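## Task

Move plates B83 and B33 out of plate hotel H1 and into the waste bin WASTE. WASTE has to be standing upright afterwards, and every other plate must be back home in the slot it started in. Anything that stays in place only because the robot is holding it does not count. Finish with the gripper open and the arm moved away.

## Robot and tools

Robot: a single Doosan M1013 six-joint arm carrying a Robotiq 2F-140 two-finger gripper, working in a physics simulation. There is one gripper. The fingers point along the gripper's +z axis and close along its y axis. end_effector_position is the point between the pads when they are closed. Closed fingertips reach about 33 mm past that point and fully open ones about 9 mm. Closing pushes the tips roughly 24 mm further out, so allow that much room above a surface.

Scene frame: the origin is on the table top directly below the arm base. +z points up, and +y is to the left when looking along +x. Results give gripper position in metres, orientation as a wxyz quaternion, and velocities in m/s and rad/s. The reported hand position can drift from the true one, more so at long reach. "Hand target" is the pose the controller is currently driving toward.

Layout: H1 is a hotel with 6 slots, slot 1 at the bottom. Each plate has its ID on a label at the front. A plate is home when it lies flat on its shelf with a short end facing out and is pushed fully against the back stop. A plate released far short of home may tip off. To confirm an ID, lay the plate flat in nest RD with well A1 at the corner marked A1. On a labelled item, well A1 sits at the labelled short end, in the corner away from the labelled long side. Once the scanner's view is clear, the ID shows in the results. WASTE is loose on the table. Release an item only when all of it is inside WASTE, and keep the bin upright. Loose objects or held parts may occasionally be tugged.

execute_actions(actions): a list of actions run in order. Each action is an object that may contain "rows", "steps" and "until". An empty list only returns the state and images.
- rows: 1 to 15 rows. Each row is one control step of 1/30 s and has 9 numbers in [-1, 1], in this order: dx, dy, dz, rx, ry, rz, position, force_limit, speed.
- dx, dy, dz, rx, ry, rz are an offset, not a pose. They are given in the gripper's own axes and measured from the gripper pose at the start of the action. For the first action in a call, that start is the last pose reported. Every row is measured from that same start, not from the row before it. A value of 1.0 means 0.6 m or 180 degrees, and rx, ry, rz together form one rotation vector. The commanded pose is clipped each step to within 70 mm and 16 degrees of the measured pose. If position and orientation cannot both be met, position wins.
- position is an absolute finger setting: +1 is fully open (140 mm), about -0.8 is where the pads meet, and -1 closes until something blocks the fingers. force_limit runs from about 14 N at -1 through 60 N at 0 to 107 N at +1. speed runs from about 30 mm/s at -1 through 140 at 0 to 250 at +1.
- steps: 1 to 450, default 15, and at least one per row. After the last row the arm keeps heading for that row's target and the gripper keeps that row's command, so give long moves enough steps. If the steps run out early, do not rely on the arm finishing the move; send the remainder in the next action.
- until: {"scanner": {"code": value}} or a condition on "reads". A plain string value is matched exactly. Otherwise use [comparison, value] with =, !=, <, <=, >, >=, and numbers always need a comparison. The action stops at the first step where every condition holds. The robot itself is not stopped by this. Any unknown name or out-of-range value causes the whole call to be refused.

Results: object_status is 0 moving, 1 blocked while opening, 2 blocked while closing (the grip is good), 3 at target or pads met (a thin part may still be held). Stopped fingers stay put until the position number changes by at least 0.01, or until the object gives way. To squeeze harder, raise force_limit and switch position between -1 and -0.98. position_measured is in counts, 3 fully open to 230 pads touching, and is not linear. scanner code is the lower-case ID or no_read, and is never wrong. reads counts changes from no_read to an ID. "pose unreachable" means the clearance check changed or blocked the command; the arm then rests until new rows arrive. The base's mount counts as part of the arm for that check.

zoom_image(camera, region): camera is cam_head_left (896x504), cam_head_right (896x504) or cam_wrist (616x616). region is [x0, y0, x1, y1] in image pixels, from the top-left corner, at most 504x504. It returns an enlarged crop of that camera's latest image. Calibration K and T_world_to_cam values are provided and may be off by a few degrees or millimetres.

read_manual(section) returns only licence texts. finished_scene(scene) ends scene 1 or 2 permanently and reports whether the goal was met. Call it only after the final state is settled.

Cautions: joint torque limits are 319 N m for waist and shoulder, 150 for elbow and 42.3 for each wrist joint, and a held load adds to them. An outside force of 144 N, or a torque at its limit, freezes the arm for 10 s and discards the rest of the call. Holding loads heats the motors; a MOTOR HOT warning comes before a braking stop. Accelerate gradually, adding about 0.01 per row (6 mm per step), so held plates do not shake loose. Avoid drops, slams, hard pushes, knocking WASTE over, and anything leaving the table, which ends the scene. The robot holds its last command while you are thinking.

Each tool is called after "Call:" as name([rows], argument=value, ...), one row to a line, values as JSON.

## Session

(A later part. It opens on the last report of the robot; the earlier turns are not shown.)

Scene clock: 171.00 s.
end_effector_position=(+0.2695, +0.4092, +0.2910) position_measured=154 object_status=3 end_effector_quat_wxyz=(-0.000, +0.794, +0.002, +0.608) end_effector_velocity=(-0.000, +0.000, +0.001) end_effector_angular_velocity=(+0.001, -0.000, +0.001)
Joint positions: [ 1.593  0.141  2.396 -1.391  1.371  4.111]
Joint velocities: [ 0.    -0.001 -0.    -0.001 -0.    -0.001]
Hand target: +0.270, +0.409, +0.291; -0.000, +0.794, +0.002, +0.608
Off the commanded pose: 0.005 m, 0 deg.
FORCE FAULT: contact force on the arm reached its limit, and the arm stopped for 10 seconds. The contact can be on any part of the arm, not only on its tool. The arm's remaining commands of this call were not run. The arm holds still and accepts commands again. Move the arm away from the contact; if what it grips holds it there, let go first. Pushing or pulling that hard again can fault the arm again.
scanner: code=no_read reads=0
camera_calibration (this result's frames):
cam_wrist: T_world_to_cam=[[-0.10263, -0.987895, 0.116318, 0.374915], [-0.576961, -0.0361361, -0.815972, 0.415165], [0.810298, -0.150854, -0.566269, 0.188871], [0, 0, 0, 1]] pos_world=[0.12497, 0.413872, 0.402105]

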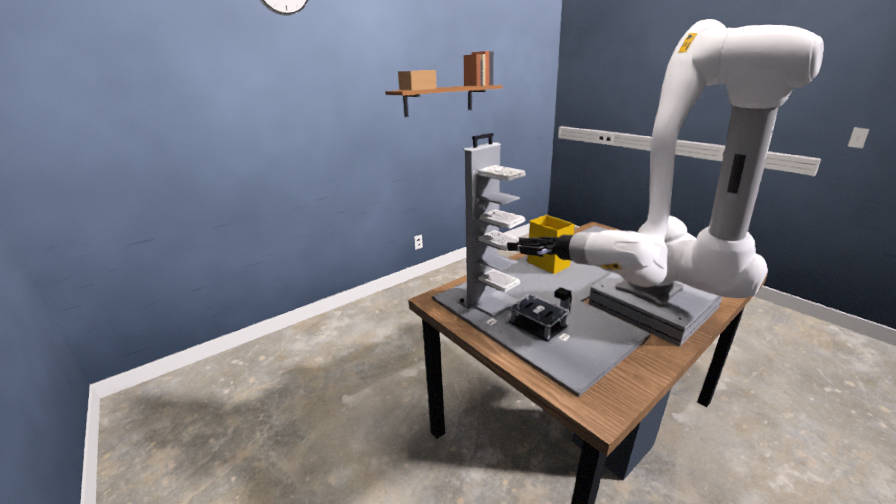

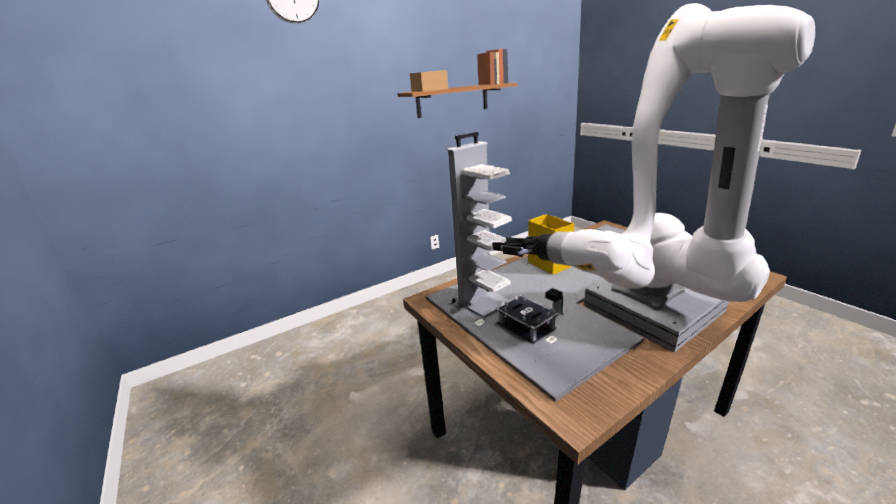

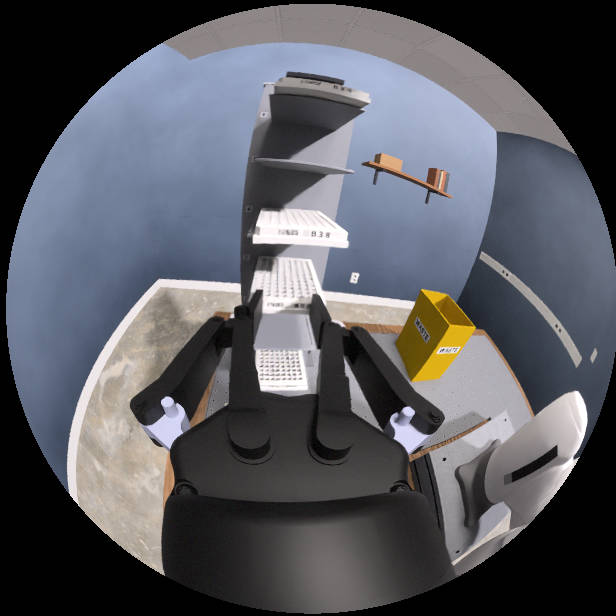

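Call:
execute_actions([
  {"rows":[[-0.013,0,-0.048,0,0,0,-0.2,-0.5,0]],"steps":15},
  {"rows":[[0.132,-0.002,-0.0355,0,0,0,1,-0.5,0.5]],"steps":25},
  {"rows":[[0.039,0,0.145,0,0,0,1,-0.5,0]],"steps":30},
  {"rows":[[0,0,0,0,0,0,-1,-0.6,-0.6]],"steps":40},
  {"rows":[[0,0,0,0,0,0,1,-0.4,0]],"steps":15},
  {"rows":[[-0.039,0,-0.145,0,0,0,1,-0.5,0]],"steps":25},
  {"rows":[[0,0,0.02,0,0,0,-0.2,-0.5,0]],"steps":30},
])

Call:
zoom_image(camera="cam_wrist", region=[200, 170, 400, 400])

Scene clock: 181.70 s.
end_effector_position=(+0.2515, +0.4103, +0.3698) position_measured=154 object_status=3 end_effector_quat_wxyz=(-0.000, +0.794, +0.002, +0.608) end_effector_velocity=(+0.000, -0.000, -0.000) end_effector_angular_velocity=(-0.003, +0.001, -0.000)
Joint positions: [ 1.637  0.007  2.329 -1.325  1.442  3.917]
Joint velocities: [-0.    -0.     0.     0.001 -0.    -0.002]
Hand target: +0.252, +0.410, +0.370; -0.000, +0.794, +0.002, +0.608
Off the commanded pose: 0.000 m, 0 deg.
scanner: code=no_read reads=0
camera_calibration (this result's frames):
cam_wrist: T_world_to_cam=[[-0.10293, -0.987857, 0.116379, 0.365117], [-0.577116, -0.0359849, -0.815869, 0.469061], [0.81015, -0.151142, -0.566404, 0.248464], [0, 0, 0, 1]] pos_world=[0.106991, 0.415116, 0.480931]

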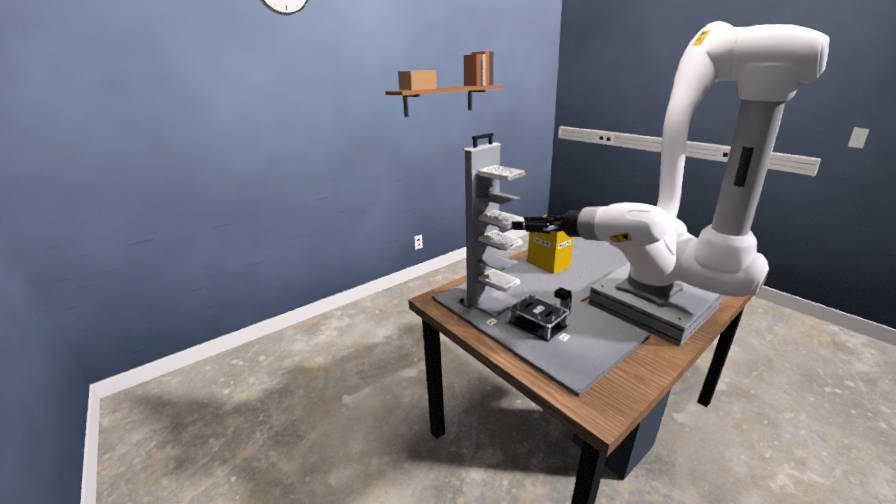

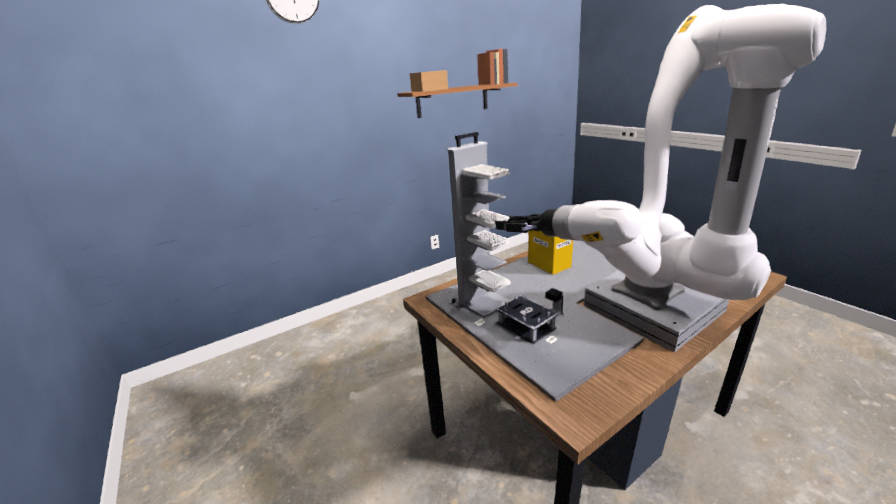

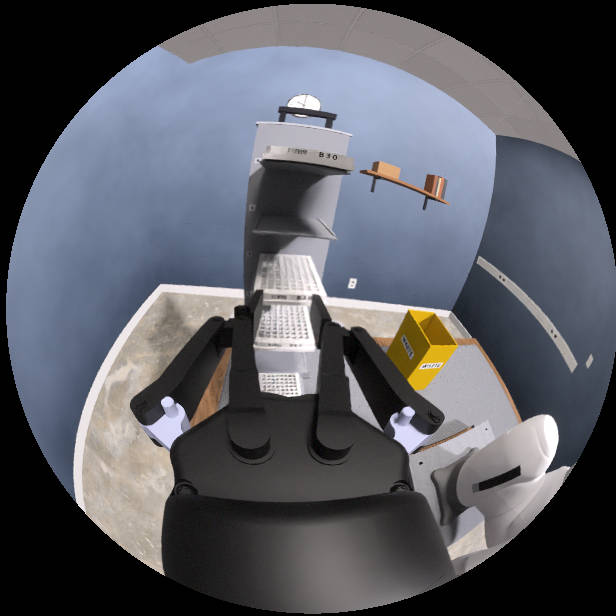

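Region (200, 170, 400, 400) of cam_wrist's 616x616 image, scaled by 2.191, with more detail than that image has; it fills the left 438 columns of this view, and the rest is white.

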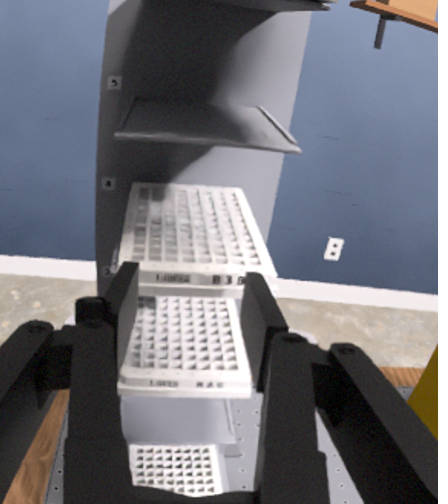

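Call:
execute_actions([
  {"rows":[[0.004,0,0.015,0,0,0,-0.2,-0.5,0]],"steps":12},
  {"rows":[[0.0015,0,0.005,0,0,0,-0.2,-0.5,0],[0.002,0,0.007,0,0,0,-0.2,-0.5,0],[0.0025,0,0.009,0,0,0,-0.2,-0.5,0],[0.003,0,0.0115,0,0,0,-0.2,-0.5,0]],"steps":20},
])

Call:
execute_actions([
  {"rows":[[-0.011,0,-0.04,0,0,0,-0.2,-0.5,0]],"steps":12},
  {"rows":[[-0.345,0,0.093,0,0,0,0.7,-0.5,0]],"steps":45},
])

Call:
zoom_image(camera="cam_head_left", region=[460, 190, 640, 350])

Call:
zoom_image(camera="cam_wrist", region=[180, 50, 440, 400])

Scene clock: 188.87 s.
end_effector_position=(+0.2680, +0.4104, +0.3697) position_measured=154 object_status=3 end_effector_quat_wxyz=(-0.000, +0.794, +0.002, +0.608) end_effector_velocity=(-0.000, +0.000, +0.000) end_effector_angular_velocity=(-0.002, -0.001, +0.002)
Joint positions: [ 1.596  0.004  2.333 -1.352  1.414  3.911]
Joint velocities: [ 0.001 -0.     0.    -0.001 -0.    -0.002]
Hand target: +0.268, +0.410, +0.370; -0.000, +0.794, +0.002, +0.608
Off the commanded pose: 0.000 m, 0 deg.
scanner: code=no_read reads=0
camera_calibration (this result's frames):
cam_wrist: T_world_to_cam=[[-0.102937, -0.987851, 0.116426, 0.366851], [-0.577104, -0.0360208, -0.815876, 0.47845], [0.810157, -0.151174, -0.566385, 0.23509], [0, 0, 0, 1]] pos_world=[0.123418, 0.415167, 0.480796]

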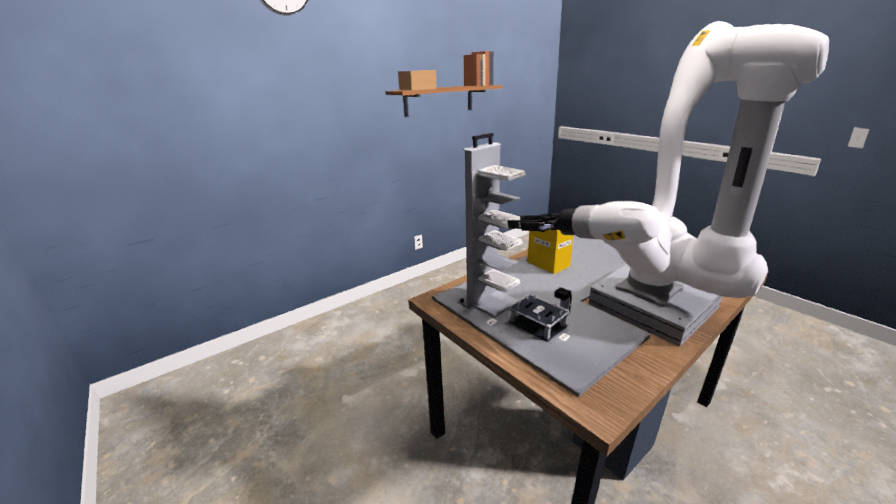

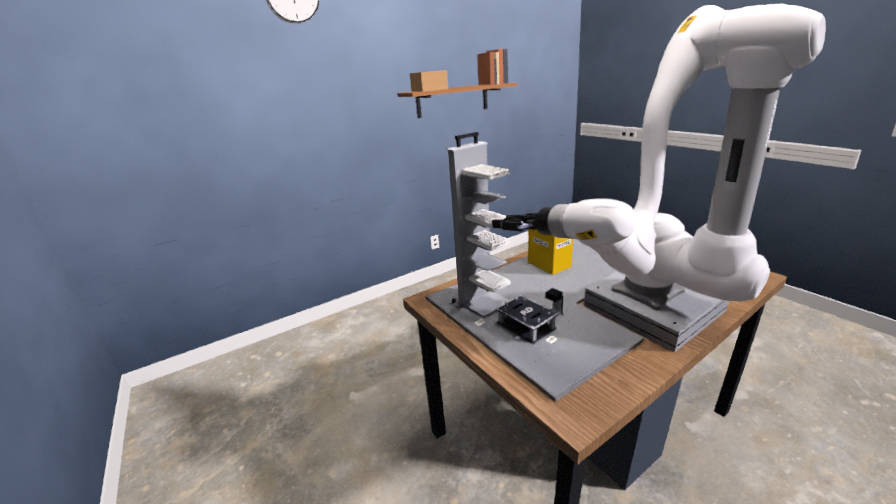

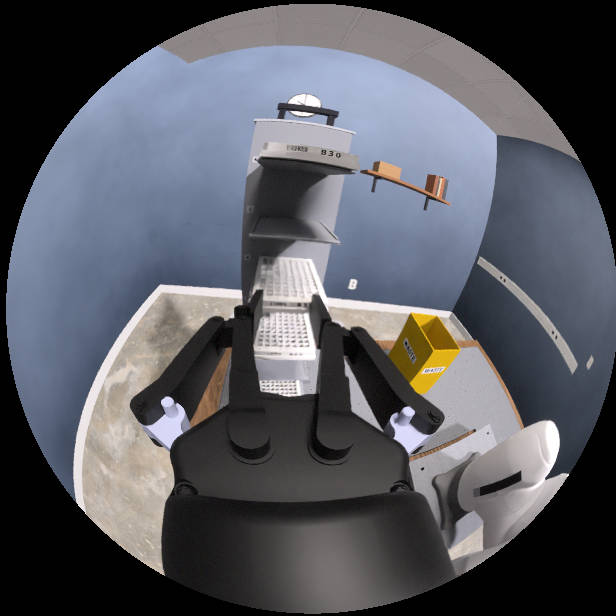

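Scene clock: 190.77 s.
end_effector_position=(+0.2427, +0.4101, +0.1555) position_measured=41 object_status=3 end_effector_quat_wxyz=(-0.000, +0.794, +0.002, +0.608) end_effector_velocity=(-0.000, +0.000, -0.000) end_effector_angular_velocity=(-0.001, +0.000, +0.001)
Joint positions: [ 1.659  0.449  2.434 -1.407  1.339  4.463]
Joint velocities: [-0.    -0.    -0.    -0.    -0.    -0.001]
Hand target: +0.243, +0.410, +0.155; -0.000, +0.794, +0.002, +0.608
Off the commanded pose: 0.000 m, 0 deg.
scanner: code=no_read reads=0
camera_calibration (this result's frames):
cam_wrist: T_world_to_cam=[[-0.102263, -0.987947, 0.116201, 0.388834], [-0.576798, -0.0362813, -0.816081, 0.289151], [0.81046, -0.150479, -0.566136, 0.133769], [0, 0, 0, 1]] pos_world=[0.0981303, 0.414768, 0.266519]

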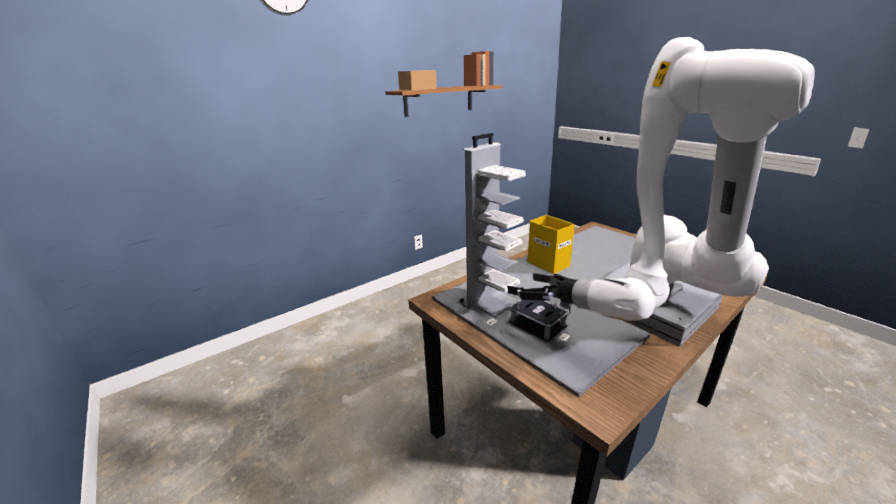

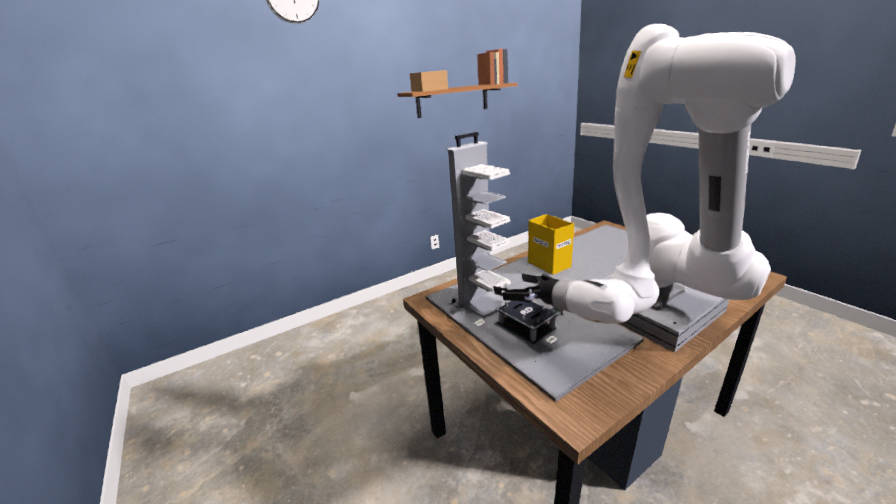

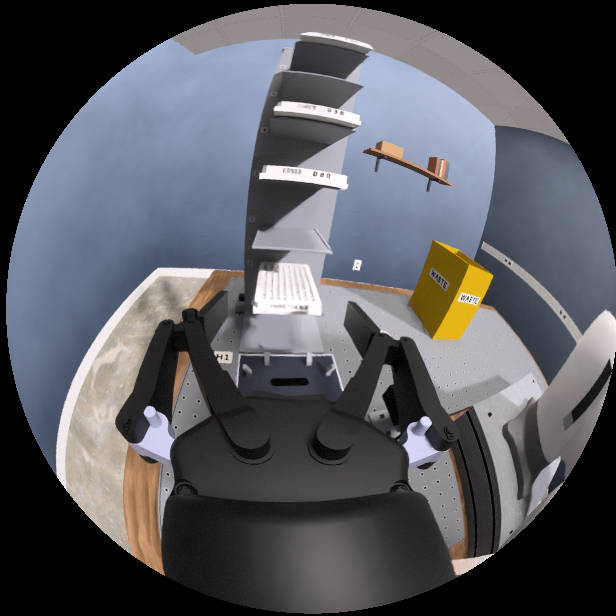

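Region (460, 190, 640, 350) of cam_head_left's 896x504 image, scaled by 2.800, with more detail than that image has.

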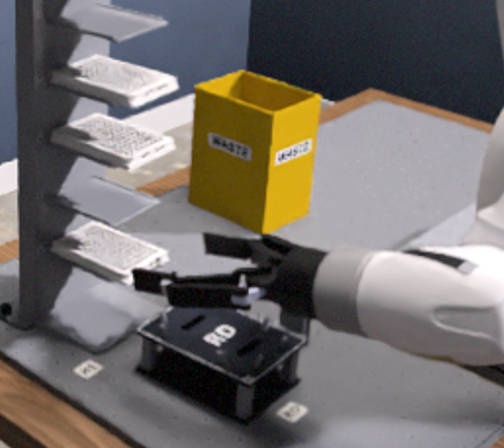

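Region (180, 50, 440, 400) of cam_wrist's 616x616 image, scaled by 1.440, with more detail than that image has; it fills the left 374 columns of this view, and the rest is white.

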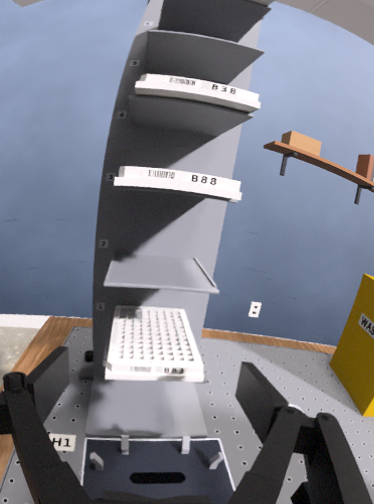

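Call:
execute_actions([
  {"rows":[[0.007,0.002,0.14,0,0,0,0.7,-0.2,0]],"steps":30},
  {"rows":[[0,0,0,0,0,0,-1,-0.1,-0.5]],"steps":25},
  {"rows":[[0.011,0,-0.003,0,0,0,-1,-0.1,-0.5]],"steps":12},
  {"rows":[[-0.004,0,-0.02,0,0,0,-1,-0.1,-0.5],[-0.008,0,-0.04,0,0,0,-1,-0.1,-0.5],[-0.012,0,-0.06,0,0,0,-1,-0.1,-0.5],[-0.016,0,-0.08,0,0,0,-1,-0.1,-0.5],[-0.06,0,-0.315,0,0,0,-1,-0.1,-0.5]],"steps":50},
])

Scene clock: 199.97 s.
end_effector_position=(+0.1331, +0.4086, +0.1591) position_measured=107 object_status=2 end_effector_quat_wxyz=(-0.000, +0.794, +0.002, +0.608) end_effector_velocity=(-0.000, -0.000, +0.000) end_effector_angular_velocity=(-0.003, +0.000, +0.001)
Joint positions: [ 1.909  0.461  2.374 -1.161  1.419  4.438]
Joint velocities: [ 0.001 -0.001  0.     0.001  0.    -0.004]
Hand target: +0.133, +0.409, +0.159; -0.000, +0.794, +0.002, +0.608
Off the commanded pose: 0.000 m, 0 deg.
scanner: code=no_read reads=0
camera_calibration (this result's frames):
cam_wrist: T_world_to_cam=[[-0.102151, -0.987971, 0.116094, 0.375732], [-0.576963, -0.0362274, -0.815967, 0.228842], [0.810358, -0.150334, -0.566322, 0.224452], [0, 0, 0, 1]] pos_world=[-0.0114717, 0.413245, 0.27022]

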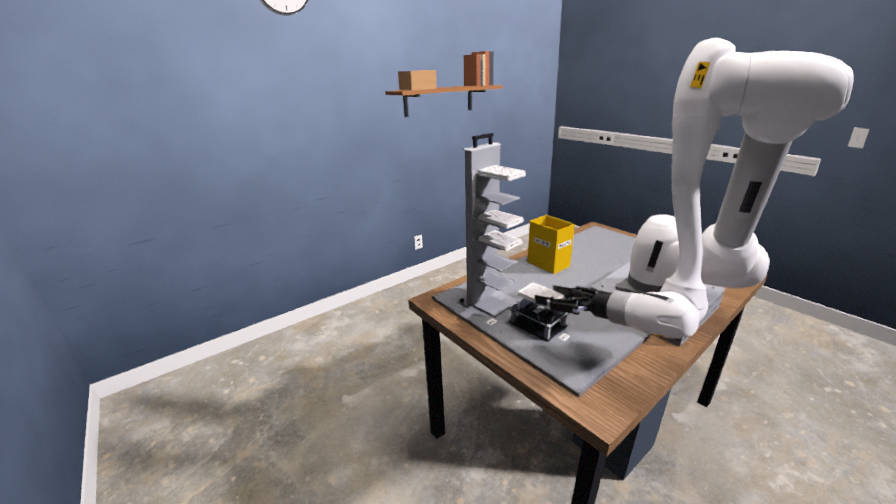

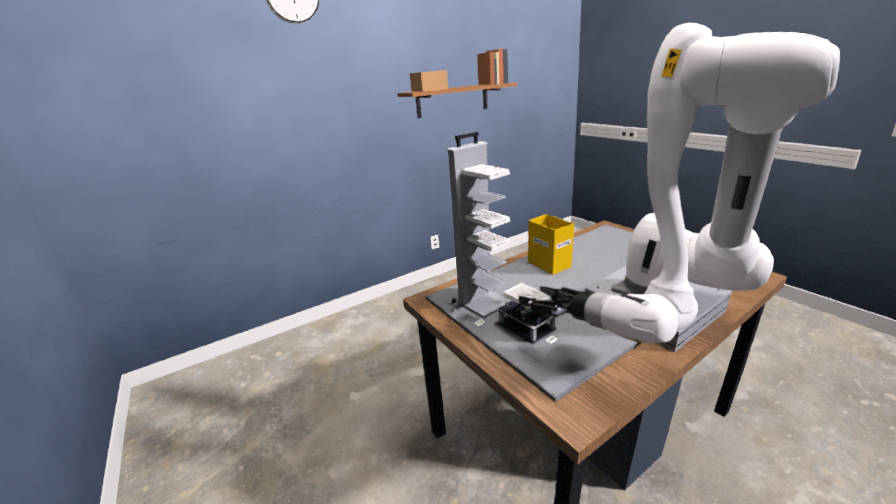

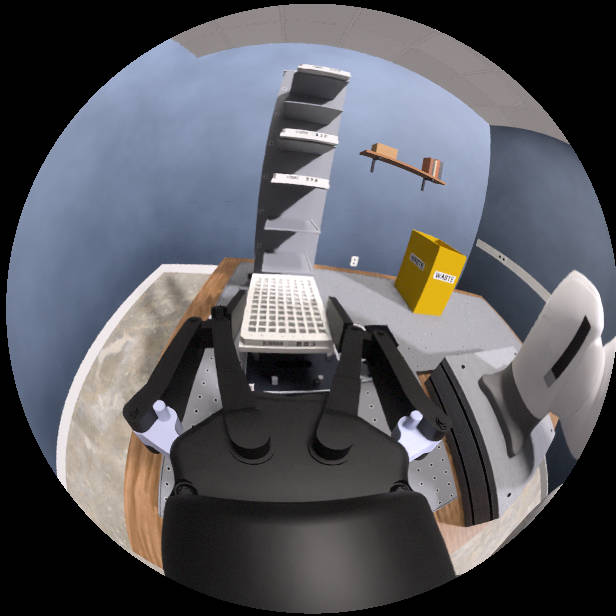

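Call:
execute_actions([
  {"rows":[[0.03,0,-0.008,0,0,0,-1,-0.1,-0.5],[0.06,0,-0.016,0,0,0,-1,-0.1,-0.5],[0.09,0,-0.024,0,0,0,-1,-0.1,-0.5],[0.5,0,-0.135,0,0,0,-1,-0.1,-0.5]],"steps":55},
  {"rows":[[0,0.2,0,0,-0.417,0,-1,-0.1,-0.5]],"steps":70},
  {"rows":[[0.525,0.455,0.05,0,0,-0.47,-1,-0.1,-0.5]],"steps":85},
  {"rows":[[0,0,0.05,0,0,0,-1,-0.1,-0.5],[0,0,0.2,0,0,0,-1,-0.1,-0.5]],"steps":30},
])

Scene clock: 211.73 s.
end_effector_position=(+0.4483, +0.0175, +0.3187) position_measured=107 object_status=2 end_effector_quat_wxyz=(-0.001, +0.739, +0.674, -0.003) end_effector_velocity=(-0.000, +0.000, +0.000) end_effector_angular_velocity=(-0.000, -0.001, +0.003)
Joint positions: [-0.075 -0.118  2.048  0.015  1.221  0.028]
Joint velocities: [ 0.001 -0.001  0.    -0.    -0.    -0.001]
Hand target: +0.448, +0.018, +0.319; -0.001, +0.739, +0.674, -0.003
Off the commanded pose: 0.000 m, 0 deg.
scanner: code=no_read reads=0
camera_calibration (this result's frames):
cam_wrist: T_world_to_cam=[[0.992004, -0.00656551, 0.126033, -0.507912], [-0.0502693, -0.936561, 0.34688, -0.0641878], [0.11576, -0.350442, -0.929403, 0.431216], [0, 0, 0, 1]] pos_world=[0.450706, 0.0876657, 0.487052]

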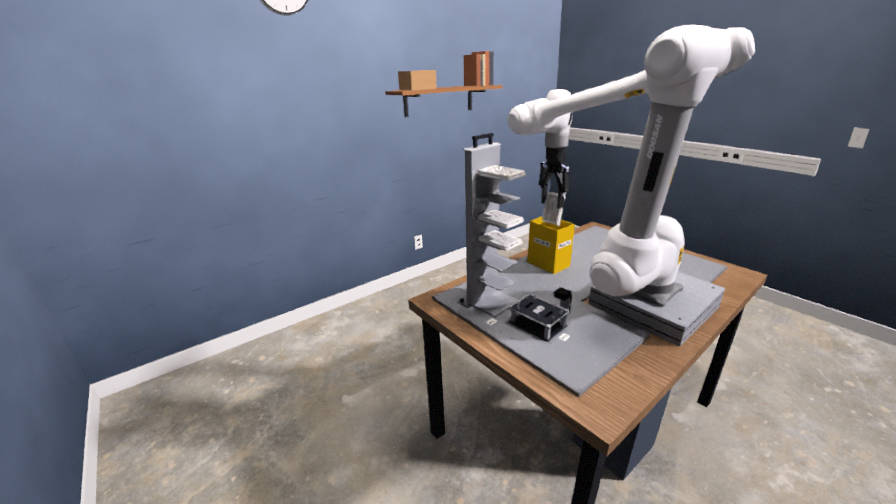

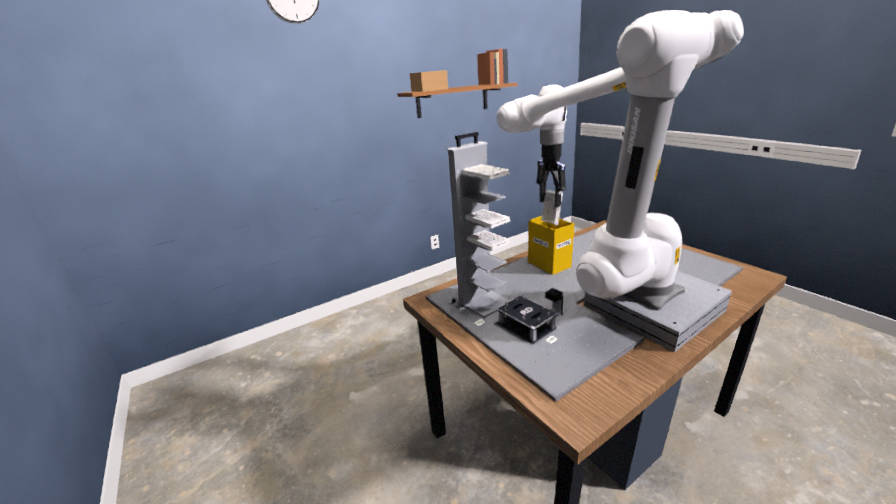

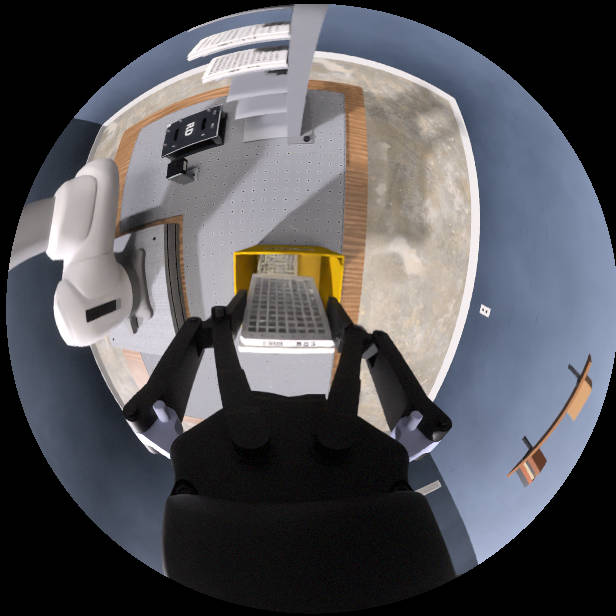

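Call:
execute_actions([
  {"rows":[[0.015,0,0.05,0,0,0,-1,-0.1,-0.5],[0.015,0,0.235,0,0,0,-1,-0.1,-0.5]],"steps":40},
  {"rows":[[0,0,0,0,0,0,0.33,-0.2,-0.5]],"steps":14},
  {"rows":[[0,0,-0.35,0,0,0,0.33,-0.2,-0.5]],"steps":35},
])

Call:
zoom_image(camera="cam_head_left", region=[450, 140, 620, 310])

Scene clock: 218.63 s.
end_effector_position=(+0.4495, +0.0267, +0.3877) position_measured=87 object_status=3 end_effector_quat_wxyz=(-0.001, +0.739, +0.674, -0.003) end_effector_velocity=(+0.001, -0.000, -0.001) end_effector_angular_velocity=(+0.000, +0.002, -0.002)
Joint positions: [-0.058 -0.151  1.946  0.014  1.355  0.048]
Joint velocities: [-0.001  0.002 -0.     0.    -0.001  0.001]
Hand target: +0.449, +0.027, +0.388; -0.001, +0.739, +0.674, -0.003
Off the commanded pose: 0.000 m, 0 deg.
scanner: code=no_read reads=0
camera_calibration (this result's frames):
cam_wrist: T_world_to_cam=[[0.992002, -0.00656846, 0.126052, -0.517651], [-0.050286, -0.93654, 0.346936, -0.0795392], [0.115774, -0.3505, -0.929379, 0.498364], [0, 0, 0, 1]] pos_world=[0.451813, 0.0967847, 0.556015]

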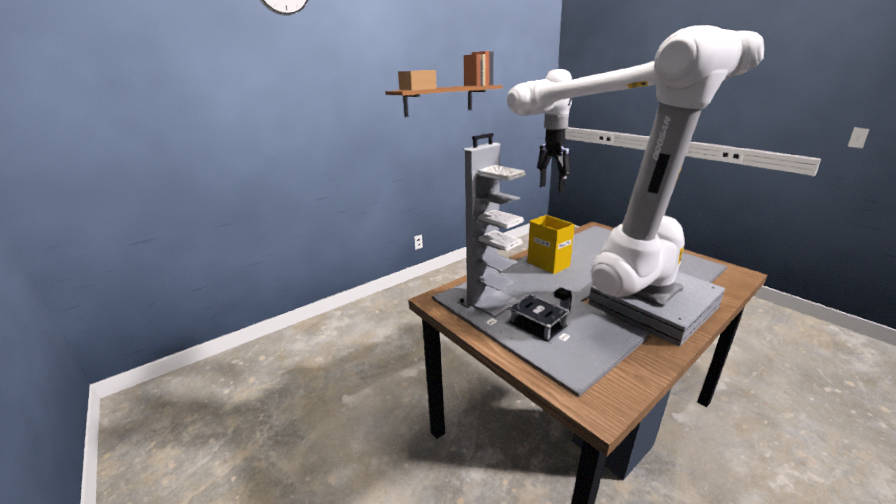

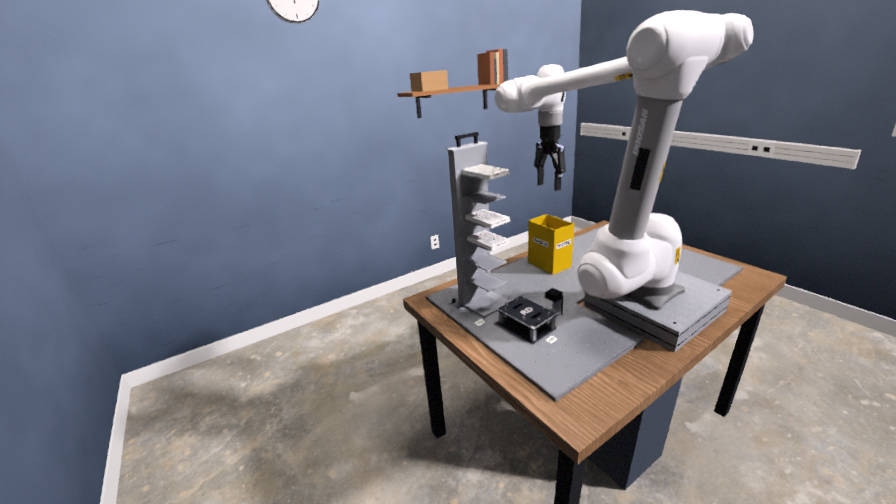

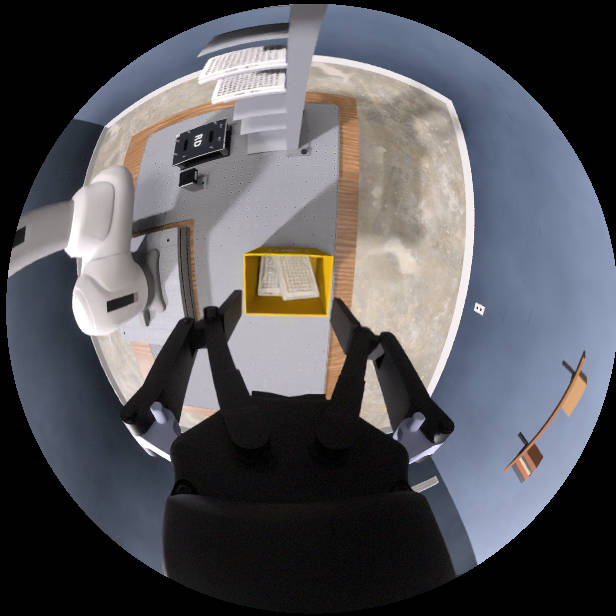

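Region (450, 140, 620, 310) of cam_head_left's 896x504 image, scaled by 2.965, with more detail than that image has.

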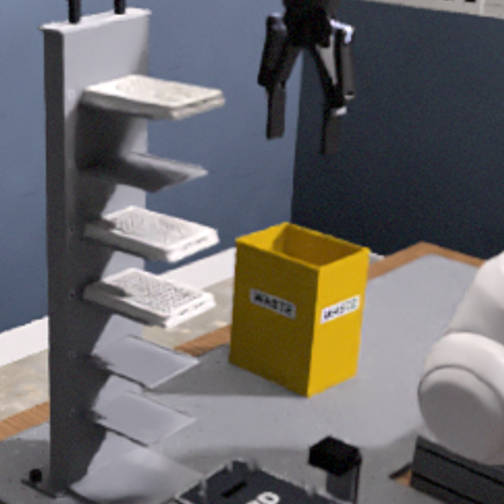

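Call:
finished_scene(scene=1)

The scene is finished: the task was done.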